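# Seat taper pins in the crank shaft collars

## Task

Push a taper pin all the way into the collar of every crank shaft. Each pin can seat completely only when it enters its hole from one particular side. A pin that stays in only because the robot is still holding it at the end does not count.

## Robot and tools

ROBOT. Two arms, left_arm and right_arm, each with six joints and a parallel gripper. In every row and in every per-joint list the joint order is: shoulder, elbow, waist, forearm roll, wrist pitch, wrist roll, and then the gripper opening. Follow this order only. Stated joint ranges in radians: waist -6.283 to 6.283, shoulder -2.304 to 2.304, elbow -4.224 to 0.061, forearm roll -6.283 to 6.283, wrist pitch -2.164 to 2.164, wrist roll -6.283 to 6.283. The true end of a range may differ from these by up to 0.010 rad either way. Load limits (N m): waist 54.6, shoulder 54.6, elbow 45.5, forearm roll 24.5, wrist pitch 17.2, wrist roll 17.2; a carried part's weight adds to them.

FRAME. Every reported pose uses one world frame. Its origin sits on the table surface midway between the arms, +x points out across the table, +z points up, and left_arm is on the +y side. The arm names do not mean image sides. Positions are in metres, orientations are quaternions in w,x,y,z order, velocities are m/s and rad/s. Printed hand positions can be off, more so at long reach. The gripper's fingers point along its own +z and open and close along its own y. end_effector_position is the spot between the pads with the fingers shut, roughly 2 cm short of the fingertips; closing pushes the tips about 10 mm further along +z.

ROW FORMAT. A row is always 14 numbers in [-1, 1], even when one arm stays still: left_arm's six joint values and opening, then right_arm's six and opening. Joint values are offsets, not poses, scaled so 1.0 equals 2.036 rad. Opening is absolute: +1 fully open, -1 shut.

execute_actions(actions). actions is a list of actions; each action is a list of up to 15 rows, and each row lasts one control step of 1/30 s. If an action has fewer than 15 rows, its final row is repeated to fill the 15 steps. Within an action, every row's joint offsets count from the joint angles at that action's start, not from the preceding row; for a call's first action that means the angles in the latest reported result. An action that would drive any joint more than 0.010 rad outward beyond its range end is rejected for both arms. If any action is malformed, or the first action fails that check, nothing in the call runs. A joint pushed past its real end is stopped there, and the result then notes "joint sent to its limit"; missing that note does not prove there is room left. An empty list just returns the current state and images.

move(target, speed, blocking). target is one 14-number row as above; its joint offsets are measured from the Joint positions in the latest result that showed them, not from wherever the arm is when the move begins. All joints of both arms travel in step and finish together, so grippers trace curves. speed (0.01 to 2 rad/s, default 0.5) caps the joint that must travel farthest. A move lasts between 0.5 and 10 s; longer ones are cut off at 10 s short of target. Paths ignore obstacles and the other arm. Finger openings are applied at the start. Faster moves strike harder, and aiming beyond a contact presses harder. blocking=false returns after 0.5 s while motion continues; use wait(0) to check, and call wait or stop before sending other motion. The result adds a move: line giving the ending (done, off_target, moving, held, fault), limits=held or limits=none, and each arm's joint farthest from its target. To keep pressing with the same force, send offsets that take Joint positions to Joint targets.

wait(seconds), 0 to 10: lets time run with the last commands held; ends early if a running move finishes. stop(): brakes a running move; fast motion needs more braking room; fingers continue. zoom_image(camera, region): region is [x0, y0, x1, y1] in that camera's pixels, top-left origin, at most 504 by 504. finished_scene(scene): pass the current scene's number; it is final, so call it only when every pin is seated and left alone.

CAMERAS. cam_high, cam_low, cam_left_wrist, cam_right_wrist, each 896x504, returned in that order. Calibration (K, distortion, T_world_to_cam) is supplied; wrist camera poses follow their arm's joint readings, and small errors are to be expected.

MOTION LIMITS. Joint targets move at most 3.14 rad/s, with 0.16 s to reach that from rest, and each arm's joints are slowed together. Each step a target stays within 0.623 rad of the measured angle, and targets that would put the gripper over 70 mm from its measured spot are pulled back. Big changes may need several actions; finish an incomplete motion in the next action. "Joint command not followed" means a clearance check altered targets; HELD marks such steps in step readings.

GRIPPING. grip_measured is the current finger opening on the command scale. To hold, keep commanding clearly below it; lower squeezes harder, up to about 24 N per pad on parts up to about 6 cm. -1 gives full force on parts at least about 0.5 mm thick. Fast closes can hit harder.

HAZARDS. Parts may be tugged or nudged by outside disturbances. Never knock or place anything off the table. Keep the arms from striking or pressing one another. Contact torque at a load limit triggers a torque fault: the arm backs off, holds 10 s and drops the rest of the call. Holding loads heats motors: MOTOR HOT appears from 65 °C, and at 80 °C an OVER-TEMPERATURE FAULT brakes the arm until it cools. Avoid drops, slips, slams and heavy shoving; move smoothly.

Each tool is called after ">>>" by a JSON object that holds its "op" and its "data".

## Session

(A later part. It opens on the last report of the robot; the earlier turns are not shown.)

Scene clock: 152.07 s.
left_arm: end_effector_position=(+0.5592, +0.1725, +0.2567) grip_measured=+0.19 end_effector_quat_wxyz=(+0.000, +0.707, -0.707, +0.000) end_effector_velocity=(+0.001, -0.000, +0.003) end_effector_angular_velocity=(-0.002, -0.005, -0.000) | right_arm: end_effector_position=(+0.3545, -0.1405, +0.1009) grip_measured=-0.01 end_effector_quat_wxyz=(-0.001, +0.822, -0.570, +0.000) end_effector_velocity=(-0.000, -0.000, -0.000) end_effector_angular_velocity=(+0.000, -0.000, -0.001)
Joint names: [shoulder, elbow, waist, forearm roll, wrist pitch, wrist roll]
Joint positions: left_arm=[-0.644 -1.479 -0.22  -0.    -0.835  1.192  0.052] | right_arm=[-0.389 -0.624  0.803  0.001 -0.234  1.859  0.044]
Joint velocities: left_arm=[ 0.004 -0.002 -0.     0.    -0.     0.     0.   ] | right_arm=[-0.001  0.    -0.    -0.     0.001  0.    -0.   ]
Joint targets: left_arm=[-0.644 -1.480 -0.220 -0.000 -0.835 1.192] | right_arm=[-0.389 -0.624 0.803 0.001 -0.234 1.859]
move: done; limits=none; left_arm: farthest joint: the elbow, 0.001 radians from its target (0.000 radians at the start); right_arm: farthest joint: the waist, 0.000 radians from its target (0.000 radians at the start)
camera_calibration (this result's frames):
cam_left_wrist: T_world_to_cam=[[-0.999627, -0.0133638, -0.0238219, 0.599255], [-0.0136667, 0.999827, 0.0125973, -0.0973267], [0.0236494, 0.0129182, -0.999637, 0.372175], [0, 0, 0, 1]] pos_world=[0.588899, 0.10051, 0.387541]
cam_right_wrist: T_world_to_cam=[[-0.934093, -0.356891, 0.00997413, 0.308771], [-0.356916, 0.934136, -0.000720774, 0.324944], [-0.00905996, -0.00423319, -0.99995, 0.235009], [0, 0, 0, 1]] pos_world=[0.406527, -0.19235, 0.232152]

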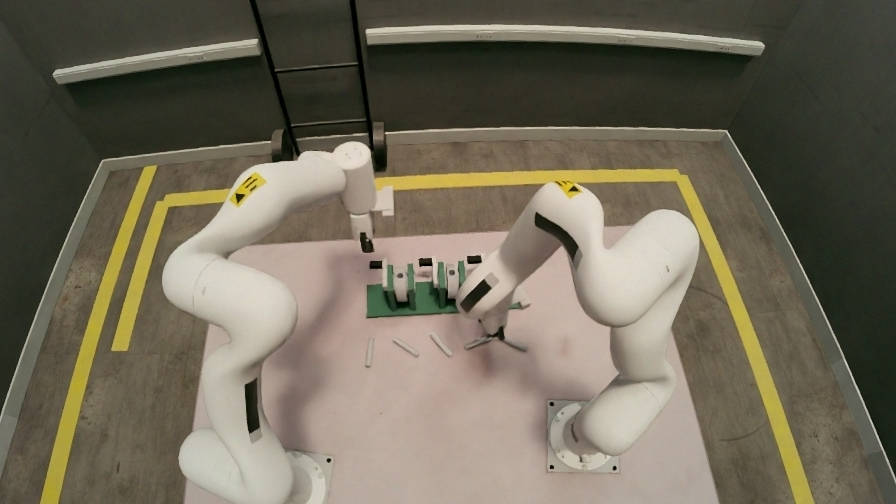

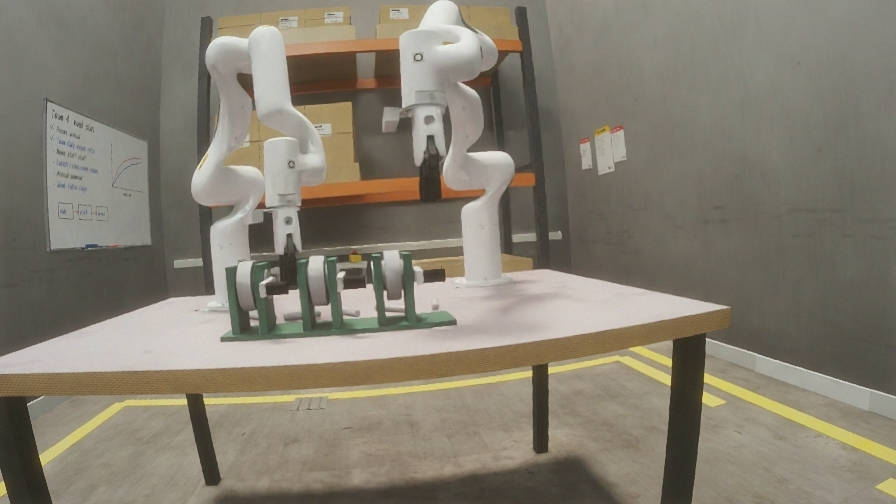

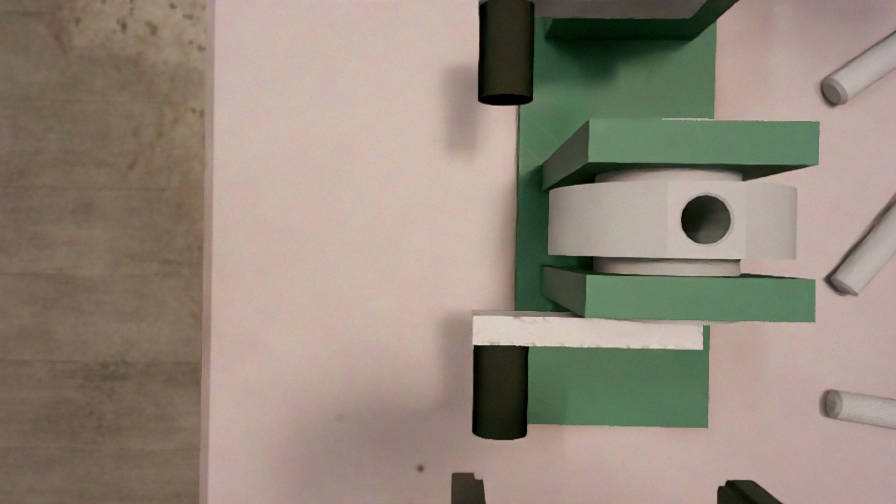

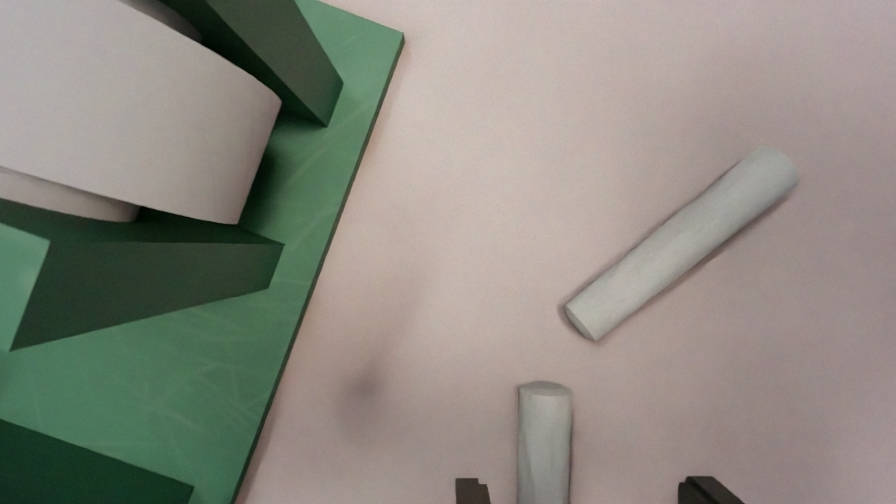

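>>> {"op": "move", "data": {"target": [0.464,0.579,-0.1,0,0.532,-0.585,0.2,-0.1016,-0.014,0,0,0.087,0,0], "speed": 0.5}}

>>> {"op": "execute_actions", "data": {"actions": [[[0,0,0,0,0,0,0.2,0,0,0,0,0,0,-0.5]],[[0,0,0,0,0,0,0.2,0,0,0,0,0,0,-1]],[[0,0,0,0,0,0,0.2,0,0,0,0,0,0,-1]]]}}

>>> {"op": "move", "data": {"target": [0,0,-0.104,0,0,0,0.2,0.2926,0.026,0,0,-0.267,0,-1], "speed": 0.35}}

>>> {"op": "move", "data": {"target": [0,0,0,0,0,0,0.2,0,0,-0.138,0,0.771,-0.913,-1], "speed": 0.7}}

>>> {"op": "move", "data": {"target": [0,0,0,0,0,0,0.2,-0.113,0.178,0,0,0.292,0,-1], "speed": 0.3}}

>>> {"op": "move", "data": {"target": [0,0,0,0,0,0,0.2,-0.18,-0.034,0,0,0.146,0,-1], "speed": 0.15}}

>>> {"op": "zoom_image", "data": {"camera": "cam_low", "region": [200,200,300,300]}}

>>> {"op": "zoom_image", "data": {"camera": "cam_left_wrist", "region": [460,30,640,210]}}

Scene clock: 179.00 s.
left_arm: end_effector_position=(+0.3162, +0.1754, +0.3086) grip_measured=+0.19 end_effector_quat_wxyz=(+0.118, +0.873, -0.262, +0.394) end_effector_velocity=(-0.001, +0.001, -0.000) end_effector_angular_velocity=(-0.000, +0.000, +0.000) | right_arm: end_effector_position=(+0.3542, -0.1408, +0.0255) grip_measured=-0.01 end_effector_quat_wxyz=(-0.000, +0.822, -0.570, -0.000) end_effector_velocity=(-0.000, -0.000, +0.000) end_effector_angular_velocity=(-0.001, +0.001, +0.001)
Joint names: [shoulder, elbow, waist, forearm roll, wrist pitch, wrist roll]
Joint positions: left_arm=[ 0.3   -0.301 -0.423 -0.     0.248  0.001  0.052] | right_arm=[-0.596 -0.652  0.803  0.001 -0.056  1.859  0.044]
Joint velocities: left_arm=[ 0.002  0.003  0.     0.     0.001 -0.001  0.   ] | right_arm=[ 0.001  0.001  0.001 -0.    -0.001  0.    -0.   ]
Joint targets: left_arm=[0.300 -0.301 -0.423 -0.000 0.248 0.001] | right_arm=[-0.596 -0.652 0.803 0.001 -0.056 1.859]
move: done; limits=none; left_arm: farthest joint: the shoulder, 0.001 radians from its target (0.944 radians at the start); right_arm: farthest joint: the waist, 0.000 radians from its target (0.000 radians at the start)
camera_calibration (this result's frames):
cam_left_wrist: T_world_to_cam=[[-0.528439, -0.848952, -0.00572299, 0.349629], [-0.566889, 0.357868, -0.742002, 0.416221], [0.631972, -0.388859, -0.670373, 0.206243], [0, 0, 0, 1]] pos_world=[0.290369, 0.228065, 0.449097]
cam_right_wrist: T_world_to_cam=[[-0.934091, -0.356864, 0.011008, 0.309032], [-0.356898, 0.934143, -0.00118624, 0.325073], [-0.00985971, -0.00503678, -0.999939, 0.159708], [0, 0, 0, 1]] pos_world=[0.406256, -0.192578, 0.156682]

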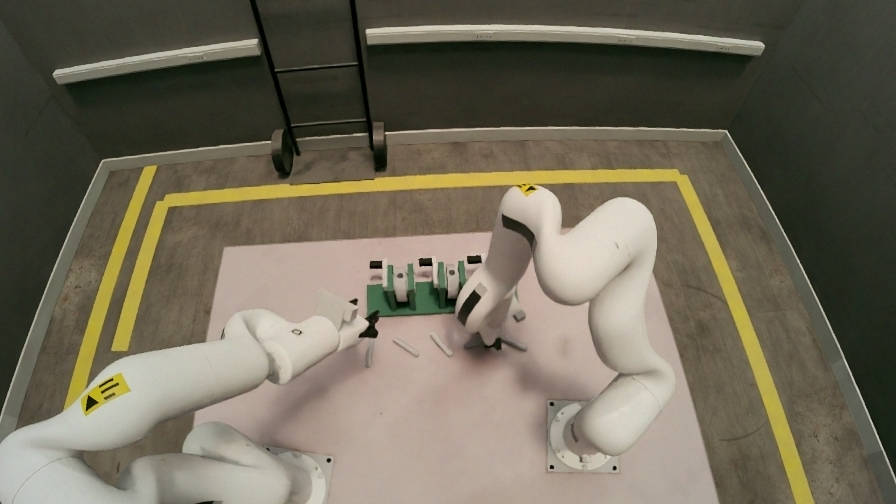

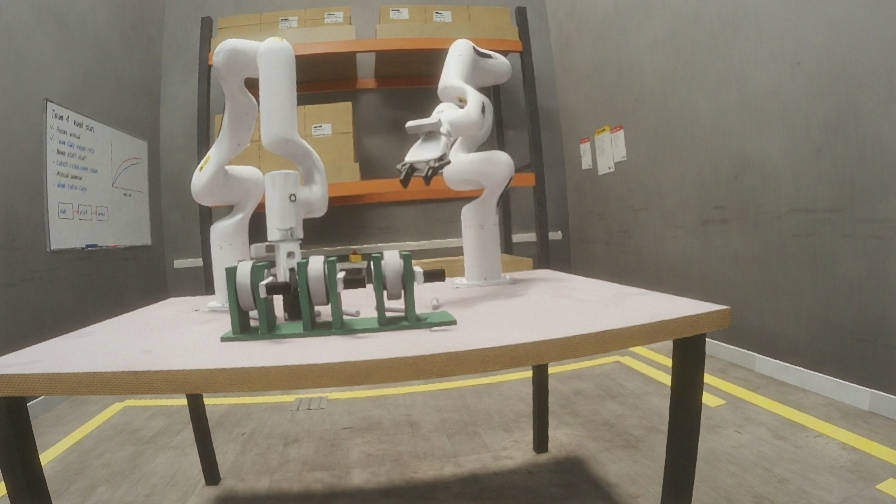

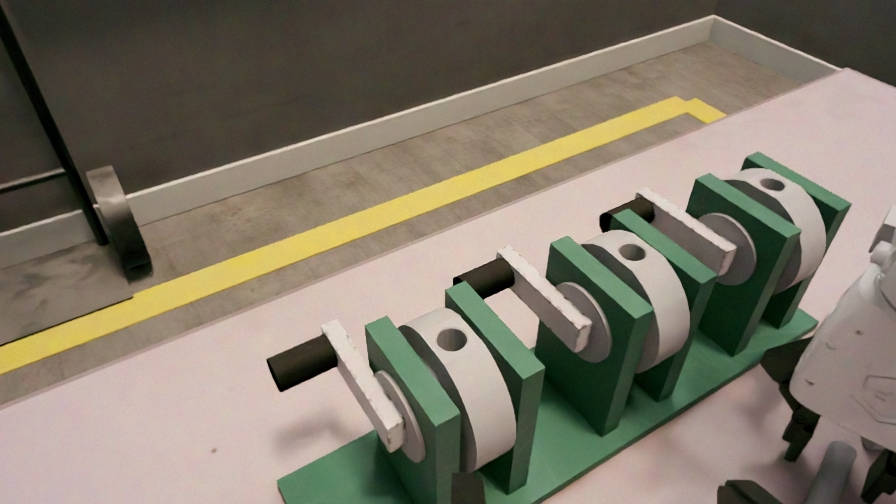

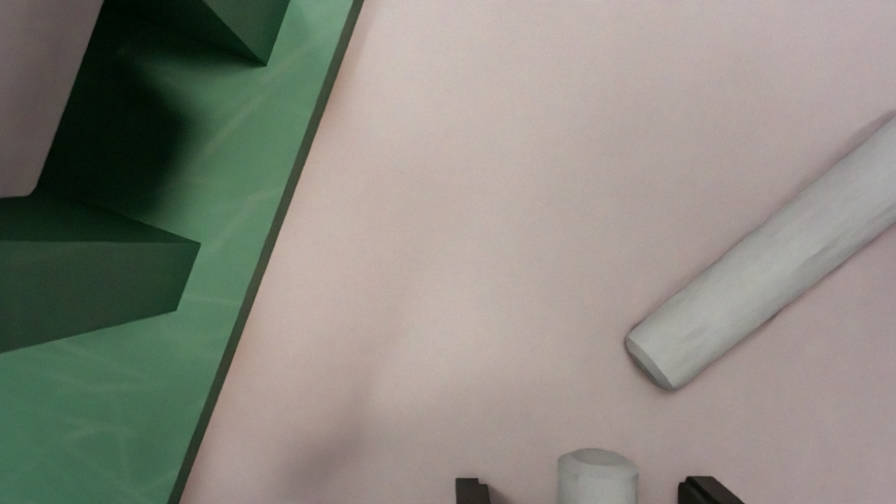

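Scene clock: 180.50 s.
left_arm: end_effector_position=(+0.3162, +0.1754, +0.3086) grip_measured=+0.19 end_effector_quat_wxyz=(+0.118, +0.873, -0.262, +0.394) end_effector_velocity=(+0.000, +0.000, +0.000) end_effector_angular_velocity=(-0.001, -0.000, +0.002) | right_arm: end_effector_position=(+0.3542, -0.1408, +0.0255) grip_measured=-0.61 end_effector_quat_wxyz=(-0.000, +0.822, -0.570, +0.000) end_effector_velocity=(-0.000, -0.000, -0.001) end_effector_angular_velocity=(-0.001, +0.001, +0.001)
Joint names: [shoulder, elbow, waist, forearm roll, wrist pitch, wrist roll]
Joint positions: left_arm=[ 0.3   -0.301 -0.423 -0.     0.248  0.001  0.052] | right_arm=[-0.596 -0.652  0.803  0.001 -0.056  1.859  0.017]
Joint velocities: left_arm=[ 0.     0.     0.    -0.002  0.001  0.     0.   ] | right_arm=[-0.001  0.     0.     0.     0.001 -0.001 -0.   ]
Joint targets: left_arm=[0.300 -0.301 -0.423 -0.000 0.248 0.001] | right_arm=[-0.596 -0.652 0.803 0.001 -0.056 1.859]
Step readings (joint positions; steps 1 to 15: 1st action; 16 to 30: 2nd action; 31 to 45: 3rd action):
0: left_arm=[0.300 -0.301 -0.423 -0.000 0.248 0.001] | right_arm=[-0.596 -0.652 0.803 0.001 -0.056 1.859]
1: left_arm=[0.300 -0.301 -0.423 -0.000 0.248 0.001] | right_arm=[-0.596 -0.652 0.803 0.001 -0.056 1.859]
2: left_arm=[0.300 -0.301 -0.423 -0.000 0.248 0.001] | right_arm=[-0.596 -0.652 0.803 0.001 -0.056 1.859]
4: left_arm=[0.300 -0.301 -0.423 -0.000 0.248 0.001] | right_arm=[-0.596 -0.652 0.803 0.001 -0.057 1.859]
8: left_arm=[0.300 -0.301 -0.423 -0.000 0.248 0.001] | right_arm=[-0.596 -0.652 0.803 0.001 -0.056 1.859]
15: left_arm=[0.300 -0.301 -0.423 -0.000 0.248 0.001] | right_arm=[-0.596 -0.652 0.803 0.001 -0.056 1.859]
16: left_arm=[0.300 -0.301 -0.423 -0.000 0.248 0.001] | right_arm=[-0.596 -0.652 0.803 0.001 -0.056 1.859]
17: left_arm=[0.300 -0.301 -0.423 -0.000 0.248 0.001] | right_arm=[-0.596 -0.652 0.803 0.001 -0.056 1.859]
19: left_arm=[0.300 -0.301 -0.423 -0.000 0.248 0.001] | right_arm=[-0.596 -0.652 0.803 0.001 -0.056 1.859]
23: left_arm=[0.300 -0.301 -0.423 -0.000 0.248 0.001] | right_arm=[-0.596 -0.652 0.803 0.001 -0.056 1.859]
30: left_arm=[0.300 -0.301 -0.423 -0.000 0.248 0.001] | right_arm=[-0.596 -0.652 0.803 0.001 -0.056 1.859]
31: left_arm=[0.300 -0.301 -0.423 -0.000 0.248 0.001] | right_arm=[-0.596 -0.652 0.803 0.001 -0.056 1.859]
32: left_arm=[0.300 -0.301 -0.423 -0.000 0.248 0.001] | right_arm=[-0.596 -0.652 0.803 0.001 -0.056 1.859]
34: left_arm=[0.300 -0.301 -0.423 -0.000 0.248 0.001] | right_arm=[-0.596 -0.652 0.803 0.001 -0.056 1.859]
38: left_arm=[0.300 -0.301 -0.423 -0.000 0.248 0.001] | right_arm=[-0.596 -0.652 0.803 0.001 -0.056 1.859]
45: Joint positions above
camera_calibration (this result's frames):
cam_left_wrist: T_world_to_cam=[[-0.52844, -0.848951, -0.00572548, 0.34963], [-0.566888, 0.357871, -0.742002, 0.416223], [0.631972, -0.388858, -0.670373, 0.206241], [0, 0, 0, 1]] pos_world=[0.290372, 0.228063, 0.449099]
cam_right_wrist: T_world_to_cam=[[-0.934092, -0.356863, 0.0109653, 0.309053], [-0.356896, 0.934143, -0.00117385, 0.325066], [-0.00982429, -0.00500997, -0.999939, 0.159711], [0, 0, 0, 1]] pos_world=[0.406268, -0.192568, 0.156694]

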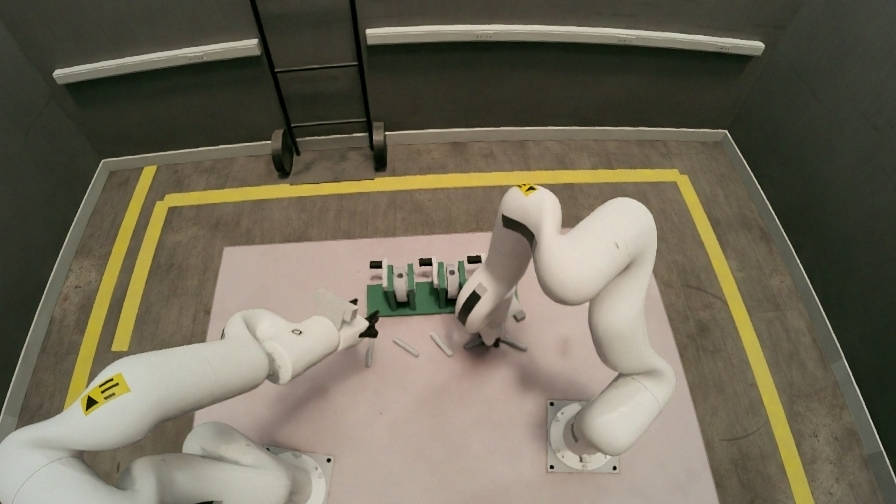

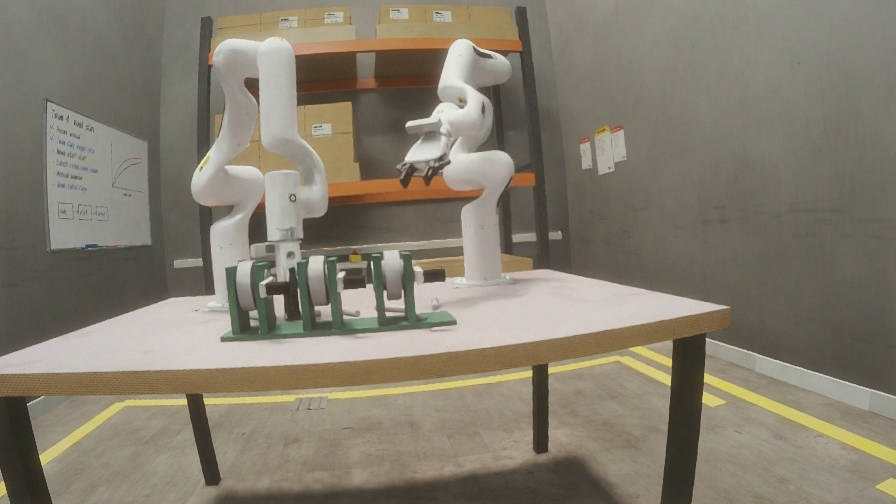

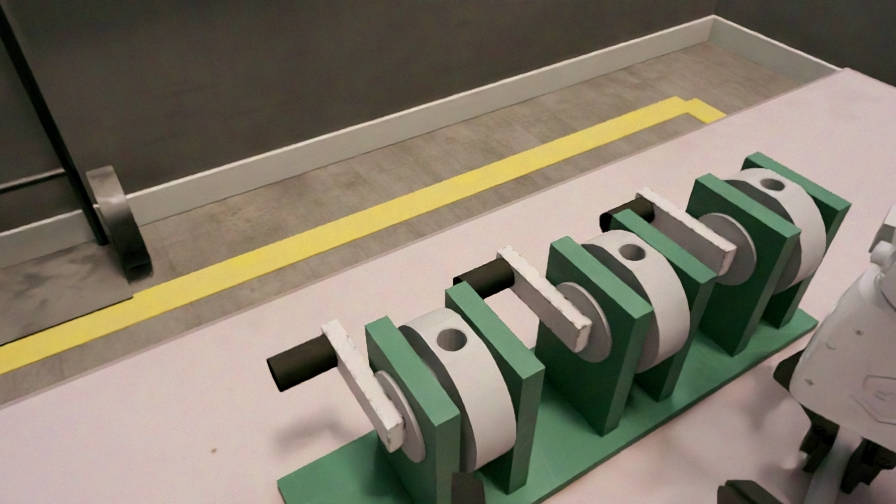

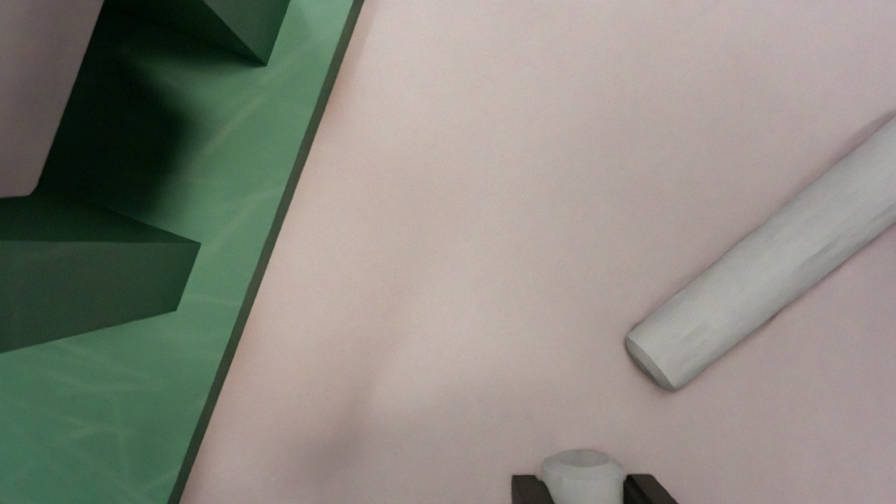

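Scene clock: 182.60 s.
left_arm: end_effector_position=(+0.2581, +0.1049, +0.3086) grip_measured=+0.19 end_effector_quat_wxyz=(+0.159, +0.840, -0.353, +0.380) end_effector_velocity=(-0.000, -0.000, +0.000) end_effector_angular_velocity=(-0.001, -0.001, -0.000) | right_arm: end_effector_position=(+0.3311, -0.1580, +0.2421) grip_measured=-0.61 end_effector_quat_wxyz=(+0.000, +0.822, -0.570, -0.000) end_effector_velocity=(+0.000, +0.000, +0.001) end_effector_angular_velocity=(+0.001, -0.001, -0.000)
Joint names: [shoulder, elbow, waist, forearm roll, wrist pitch, wrist roll]
Joint positions: left_arm=[ 0.3   -0.301 -0.635 -0.     0.248  0.001  0.052] | right_arm=[-0.001 -0.599  0.803  0.001 -0.6    1.859  0.017]
Joint velocities: left_arm=[ 0.     0.    -0.001 -0.001  0.001  0.    -0.   ] | right_arm=[ 0.002 -0.    -0.     0.    -0.     0.     0.   ]
Joint targets: left_arm=[0.300 -0.301 -0.635 -0.000 0.248 0.001] | right_arm=[-0.000 -0.599 0.803 0.001 -0.600 1.859]
move: done; limits=none; left_arm: farthest joint: the waist, 0.000 radians from its target (0.212 radians at the start); right_arm: farthest joint: the waist, 0.000 radians from its target (0.000 radians at the start)
camera_calibration (this result's frames):
cam_left_wrist: T_world_to_cam=[[-0.694949, -0.719037, -0.00572186, 0.288339], [-0.479089, 0.468944, -0.742, 0.374197], [0.536209, -0.512911, -0.670375, 0.253281], [0, 0, 0, 1]] pos_world=[0.243843, 0.16176, 0.449098]
cam_right_wrist: T_world_to_cam=[[-0.934024, -0.356998, 0.0123489, 0.278624], [-0.357037, 0.934089, -0.00109182, 0.333238], [-0.0111452, -0.00542881, -0.999923, 0.376409], [0, 0, 0, 1]] pos_world=[0.383415, -0.209762, 0.373304]

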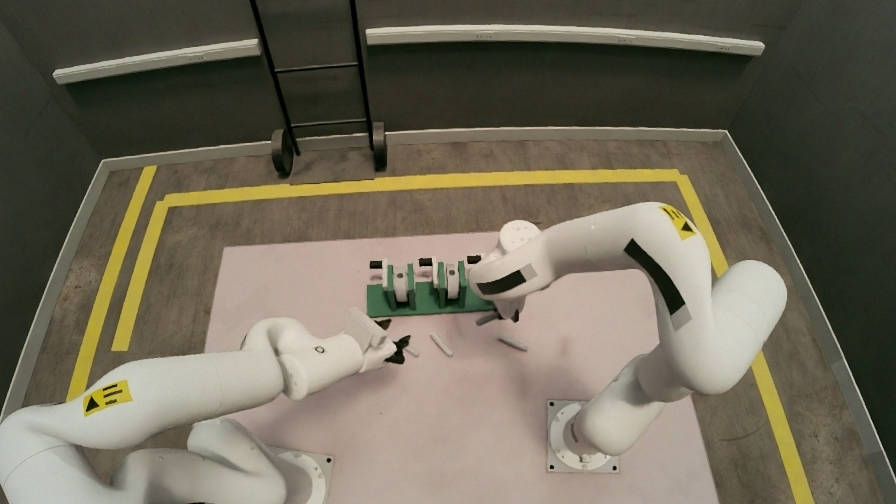

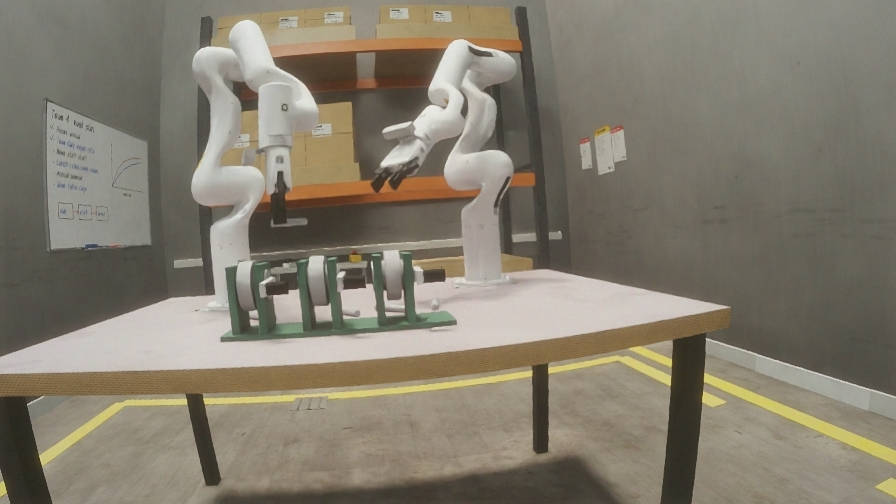

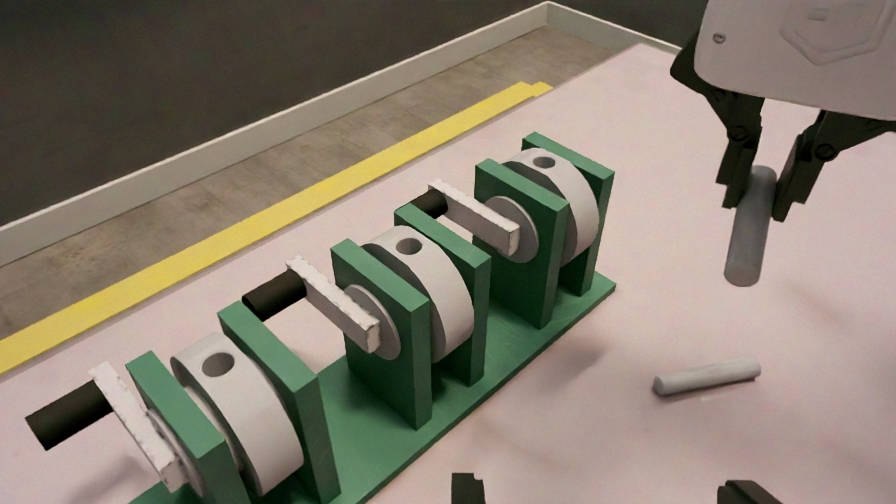

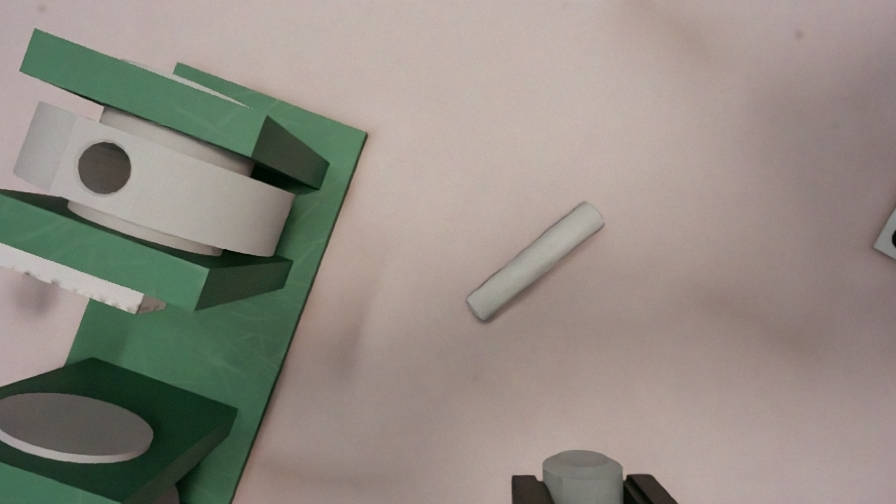

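Scene clock: 185.73 s.
left_arm: end_effector_position=(+0.2581, +0.1049, +0.3086) grip_measured=+0.19 end_effector_quat_wxyz=(+0.159, +0.840, -0.353, +0.380) end_effector_velocity=(-0.000, +0.000, -0.001) end_effector_angular_velocity=(+0.001, +0.001, -0.000) | right_arm: end_effector_position=(+0.6093, -0.1598, +0.4859) grip_measured=-0.61 end_effector_quat_wxyz=(-0.129, +0.696, +0.128, +0.694) end_effector_velocity=(+0.000, -0.001, +0.001) end_effector_angular_velocity=(-0.000, -0.002, -0.001)
Joint names: [shoulder, elbow, waist, forearm roll, wrist pitch, wrist roll]
Joint positions: left_arm=[ 0.3   -0.301 -0.635 -0.     0.248  0.001  0.052] | right_arm=[-0.001 -0.599  0.522  0.001  0.969  0.001  0.017]
Joint velocities: left_arm=[-0.001  0.001 -0.     0.     0.    -0.     0.   ] | right_arm=[ 0.001  0.    -0.001 -0.     0.    -0.001  0.   ]
Joint targets: left_arm=[0.300 -0.301 -0.635 -0.000 0.248 0.001] | right_arm=[-0.001 -0.599 0.522 0.001 0.970 0.001]
move: done; limits=none; left_arm: farthest joint: the waist, 0.000 radians from its target (0.000 radians at the start); right_arm: farthest joint: the waist, 0.000 radians from its target (0.281 radians at the start)
camera_calibration (this result's frames):
cam_left_wrist: T_world_to_cam=[[-0.694949, -0.719037, -0.0057218, 0.288339], [-0.47909, 0.468944, -0.742, 0.374197], [0.536209, -0.512911, -0.670375, 0.253281], [0, 0, 0, 1]] pos_world=[0.243843, 0.16176, 0.449098]
cam_right_wrist: T_world_to_cam=[[0.346848, -0.937902, 0.0061165, -0.335432], [0.000780463, -0.00623272, -0.99998, 0.551555], [0.937921, 0.346845, -0.00142981, -0.383846], [0, 0, 0, 1]] pos_world=[0.475931, -0.178029, 0.553047]

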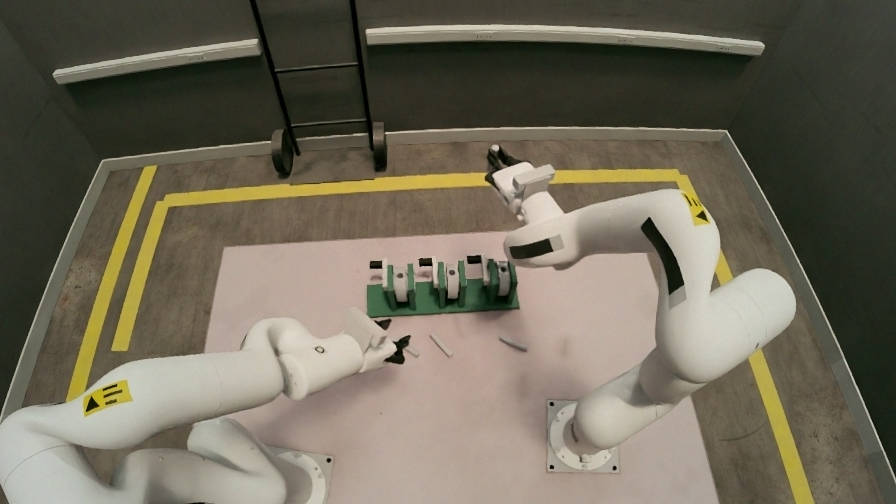

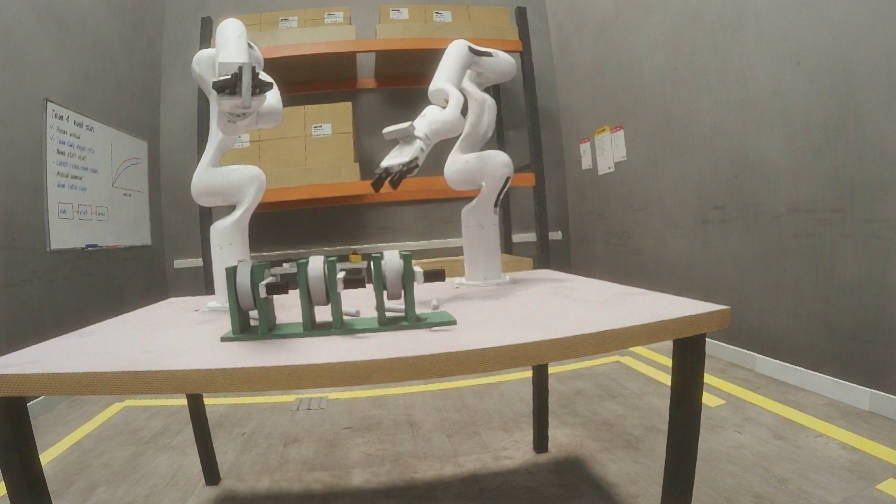

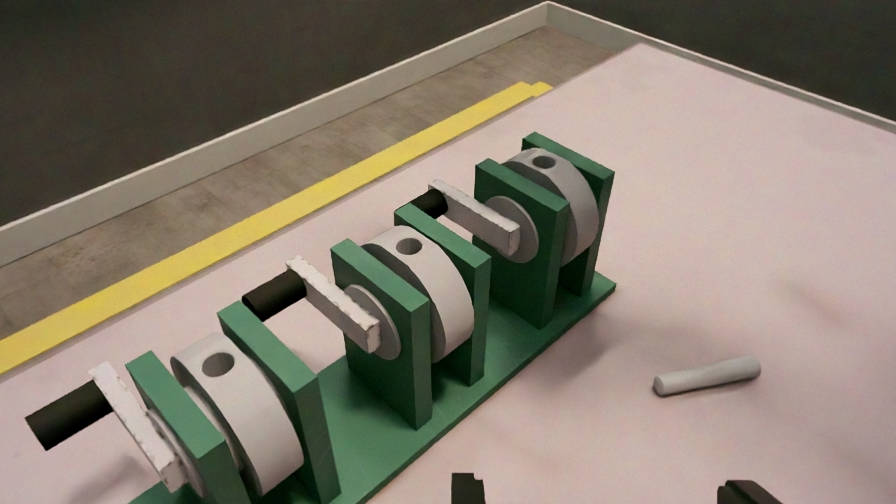

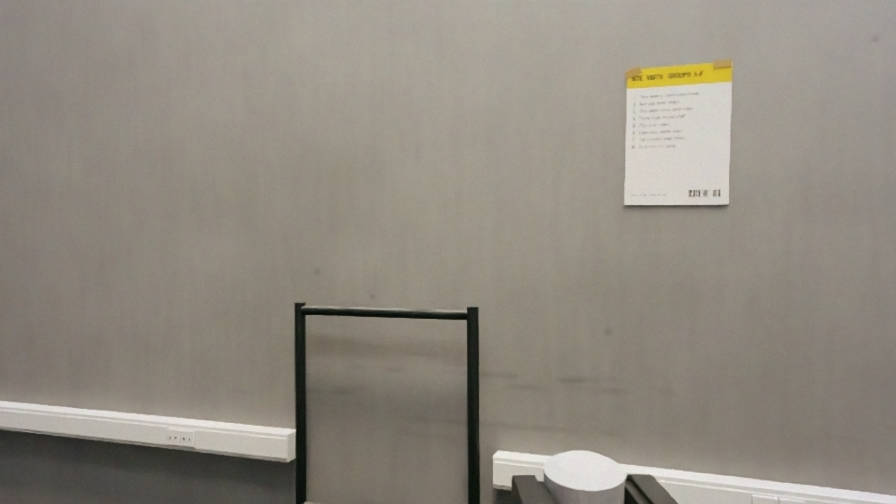

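Scene clock: 188.10 s.
left_arm: end_effector_position=(+0.2581, +0.1049, +0.3086) grip_measured=+0.19 end_effector_quat_wxyz=(+0.159, +0.840, -0.353, +0.380) end_effector_velocity=(+0.000, +0.000, -0.001) end_effector_angular_velocity=(+0.001, +0.002, +0.000) | right_arm: end_effector_position=(+0.4951, -0.2036, +0.3186) grip_measured=-0.61 end_effector_quat_wxyz=(-0.129, +0.695, +0.128, +0.695) end_effector_velocity=(-0.001, -0.000, -0.001) end_effector_angular_velocity=(-0.002, +0.004, +0.001)
Joint names: [shoulder, elbow, waist, forearm roll, wrist pitch, wrist roll]
Joint positions: left_arm=[ 0.3   -0.301 -0.635 -0.     0.248  0.001  0.052] | right_arm=[-0.231 -0.237  0.522  0.001  1.564  0.001  0.017]
Joint velocities: left_arm=[-0.002 -0.     0.    -0.    -0.001  0.    -0.   ] | right_arm=[ 0.     0.002  0.001  0.    -0.002 -0.    -0.   ]
Joint targets: left_arm=[0.300 -0.301 -0.635 -0.000 0.248 0.001] | right_arm=[-0.231 -0.237 0.522 0.001 1.564 0.001]
move: done; limits=none; left_arm: farthest joint: the waist, 0.000 radians from its target (0.000 radians at the start); right_arm: farthest joint: the elbow, 0.001 radians from its target (0.363 radians at the start)
camera_calibration (this result's frames):
cam_left_wrist: T_world_to_cam=[[-0.694949, -0.719037, -0.0057218, 0.288339], [-0.479089, 0.468944, -0.742, 0.374197], [0.536209, -0.512911, -0.670375, 0.253281], [0, 0, 0, 1]] pos_world=[0.243843, 0.16176, 0.449098]
cam_right_wrist: T_world_to_cam=[[0.34668, -0.93796, 0.00659224, -0.335974], [0.00326982, -0.00581956, -0.999978, 0.38293], [0.937978, 0.346694, 0.00104944, -0.262674], [0, 0, 0, 1]] pos_world=[0.361606, -0.221835, 0.385412]

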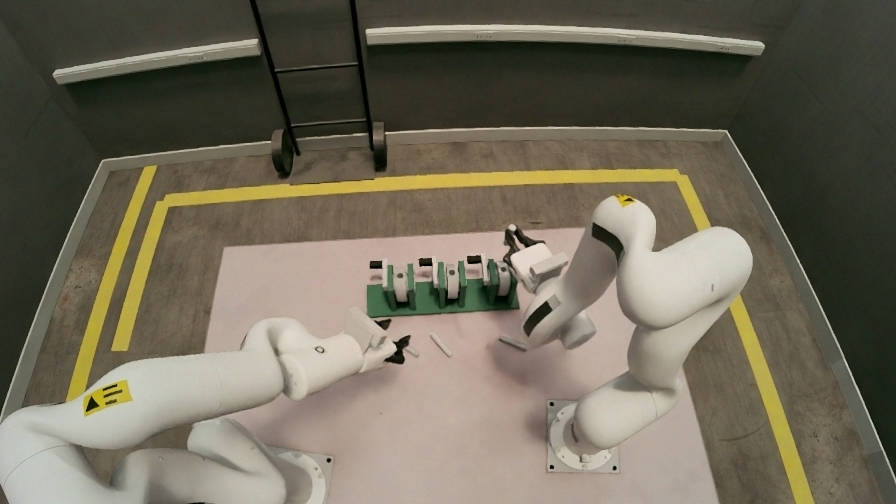

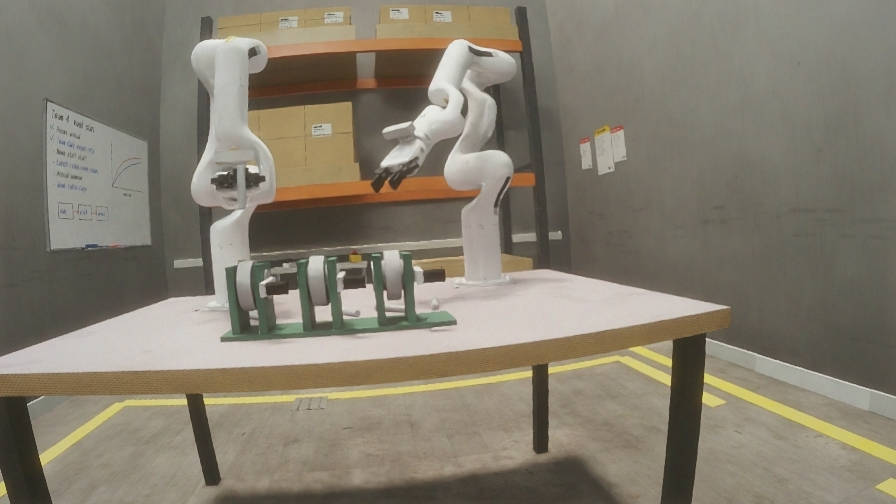

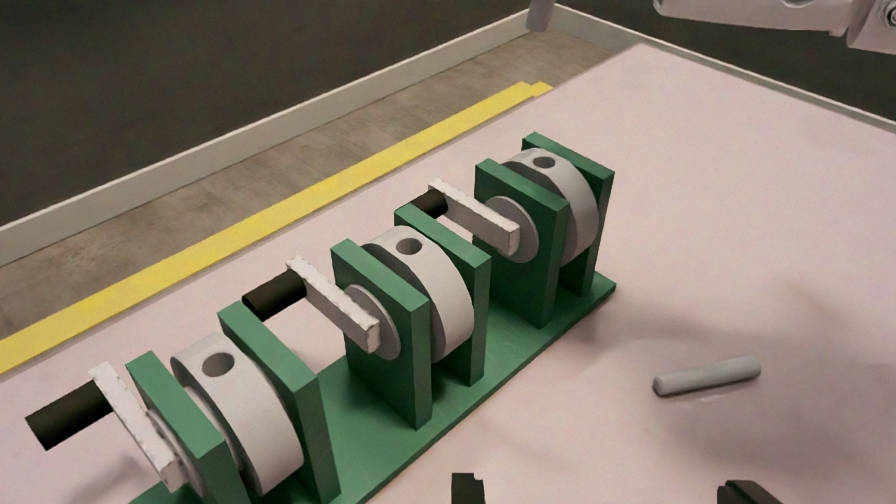

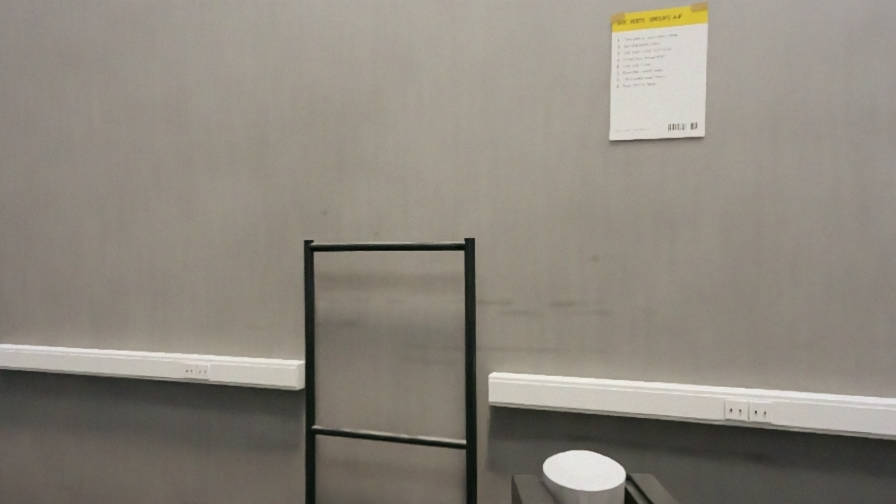

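Scene clock: 190.87 s.
left_arm: end_effector_position=(+0.2581, +0.1049, +0.3086) grip_measured=+0.19 end_effector_quat_wxyz=(+0.159, +0.840, -0.353, +0.380) end_effector_velocity=(-0.000, -0.000, -0.000) end_effector_angular_velocity=(-0.000, +0.000, -0.000) | right_arm: end_effector_position=(+0.4941, -0.2039, +0.2355) grip_measured=-0.61 end_effector_quat_wxyz=(-0.129, +0.695, +0.128, +0.695) end_effector_velocity=(-0.000, +0.000, -0.001) end_effector_angular_velocity=(-0.001, +0.002, +0.000)
Joint names: [shoulder, elbow, waist, forearm roll, wrist pitch, wrist roll]
Joint positions: left_arm=[ 0.3   -0.301 -0.635 -0.     0.248  0.001  0.052] | right_arm=[-0.597 -0.306  0.522  0.001  1.861  0.001  0.017]
Joint velocities: left_arm=[-0.001 -0.    -0.    -0.     0.    -0.    -0.   ] | right_arm=[-0.     0.     0.    -0.    -0.002  0.     0.   ]
Joint targets: left_arm=[0.300 -0.301 -0.635 -0.000 0.248 0.001] | right_arm=[-0.597 -0.306 0.522 0.001 1.861 0.001]
move: done; limits=none; left_arm: farthest joint: the waist, 0.000 radians from its target (0.000 radians at the start); right_arm: farthest joint: the shoulder, 0.001 radians from its target (0.367 radians at the start)
camera_calibration (this result's frames):
cam_left_wrist: T_world_to_cam=[[-0.694948, -0.719037, -0.00572165, 0.288339], [-0.47909, 0.468944, -0.742, 0.374197], [0.536209, -0.512911, -0.670375, 0.253281], [0, 0, 0, 1]] pos_world=[0.243843, 0.16176, 0.449098]
cam_right_wrist: T_world_to_cam=[[0.34672, -0.937944, 0.00685444, -0.335505], [0.00357746, -0.00598532, -0.999976, 0.299592], [0.937962, 0.346736, 0.00128022, -0.26161], [0, 0, 0, 1]] pos_world=[0.360635, -0.222182, 0.302219]

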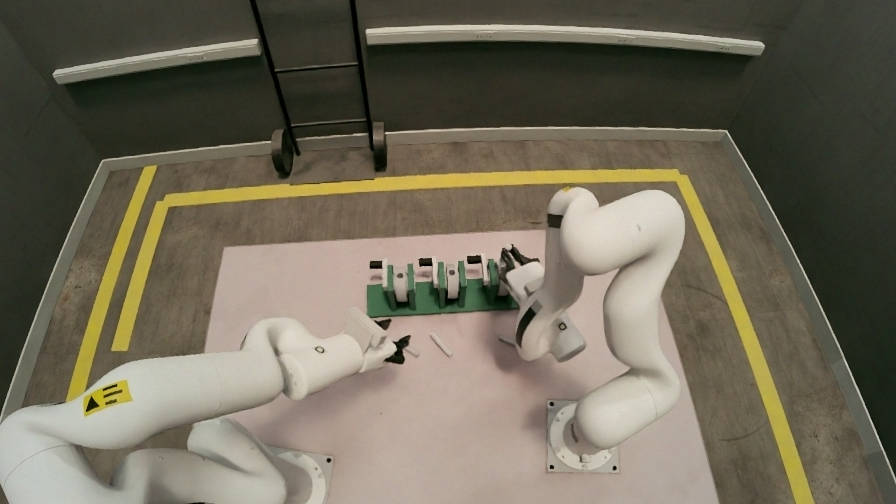

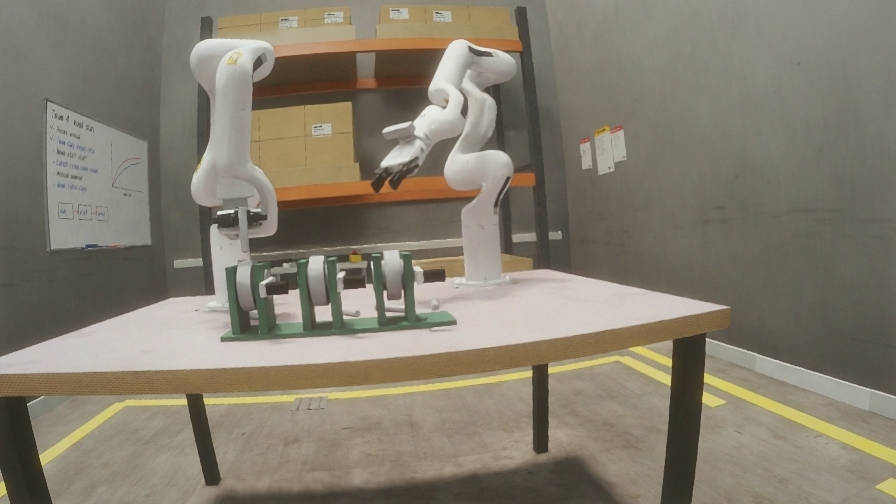

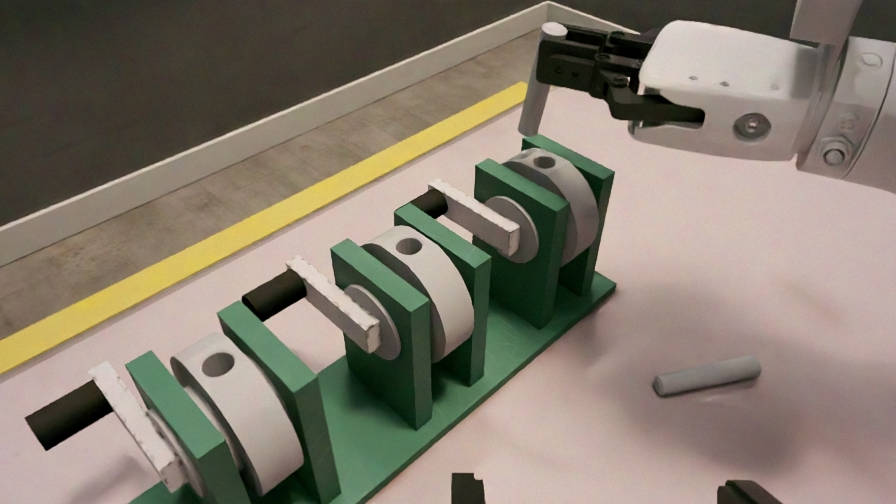

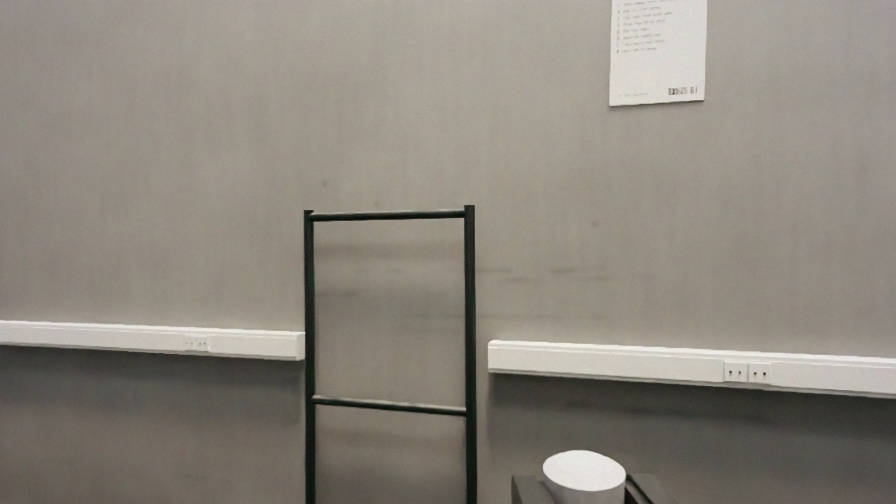

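Region (200, 200, 300, 300) of cam_low's 896x504 image, scaled by 5.040, with more detail than that image has.

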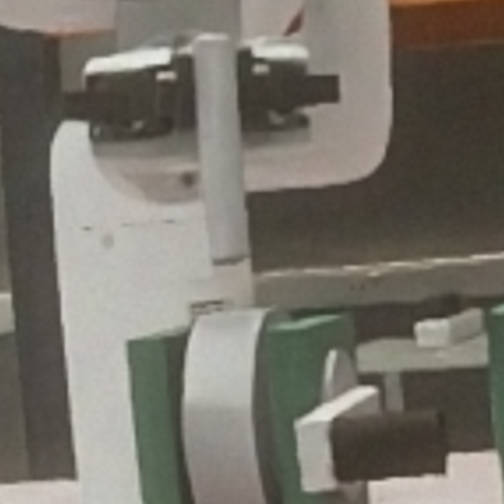

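Region (460, 30, 640, 210) of cam_left_wrist's 896x504 image, scaled by 2.800, with more detail than that image has.

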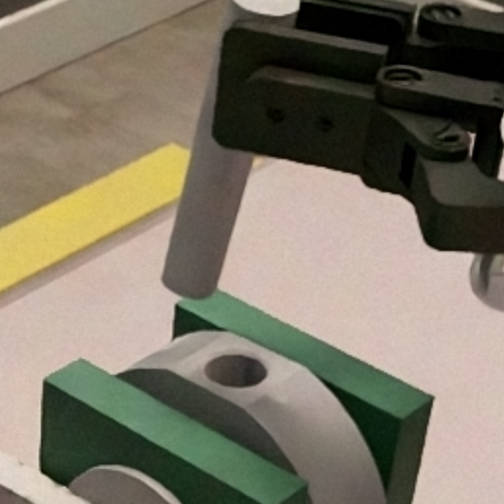

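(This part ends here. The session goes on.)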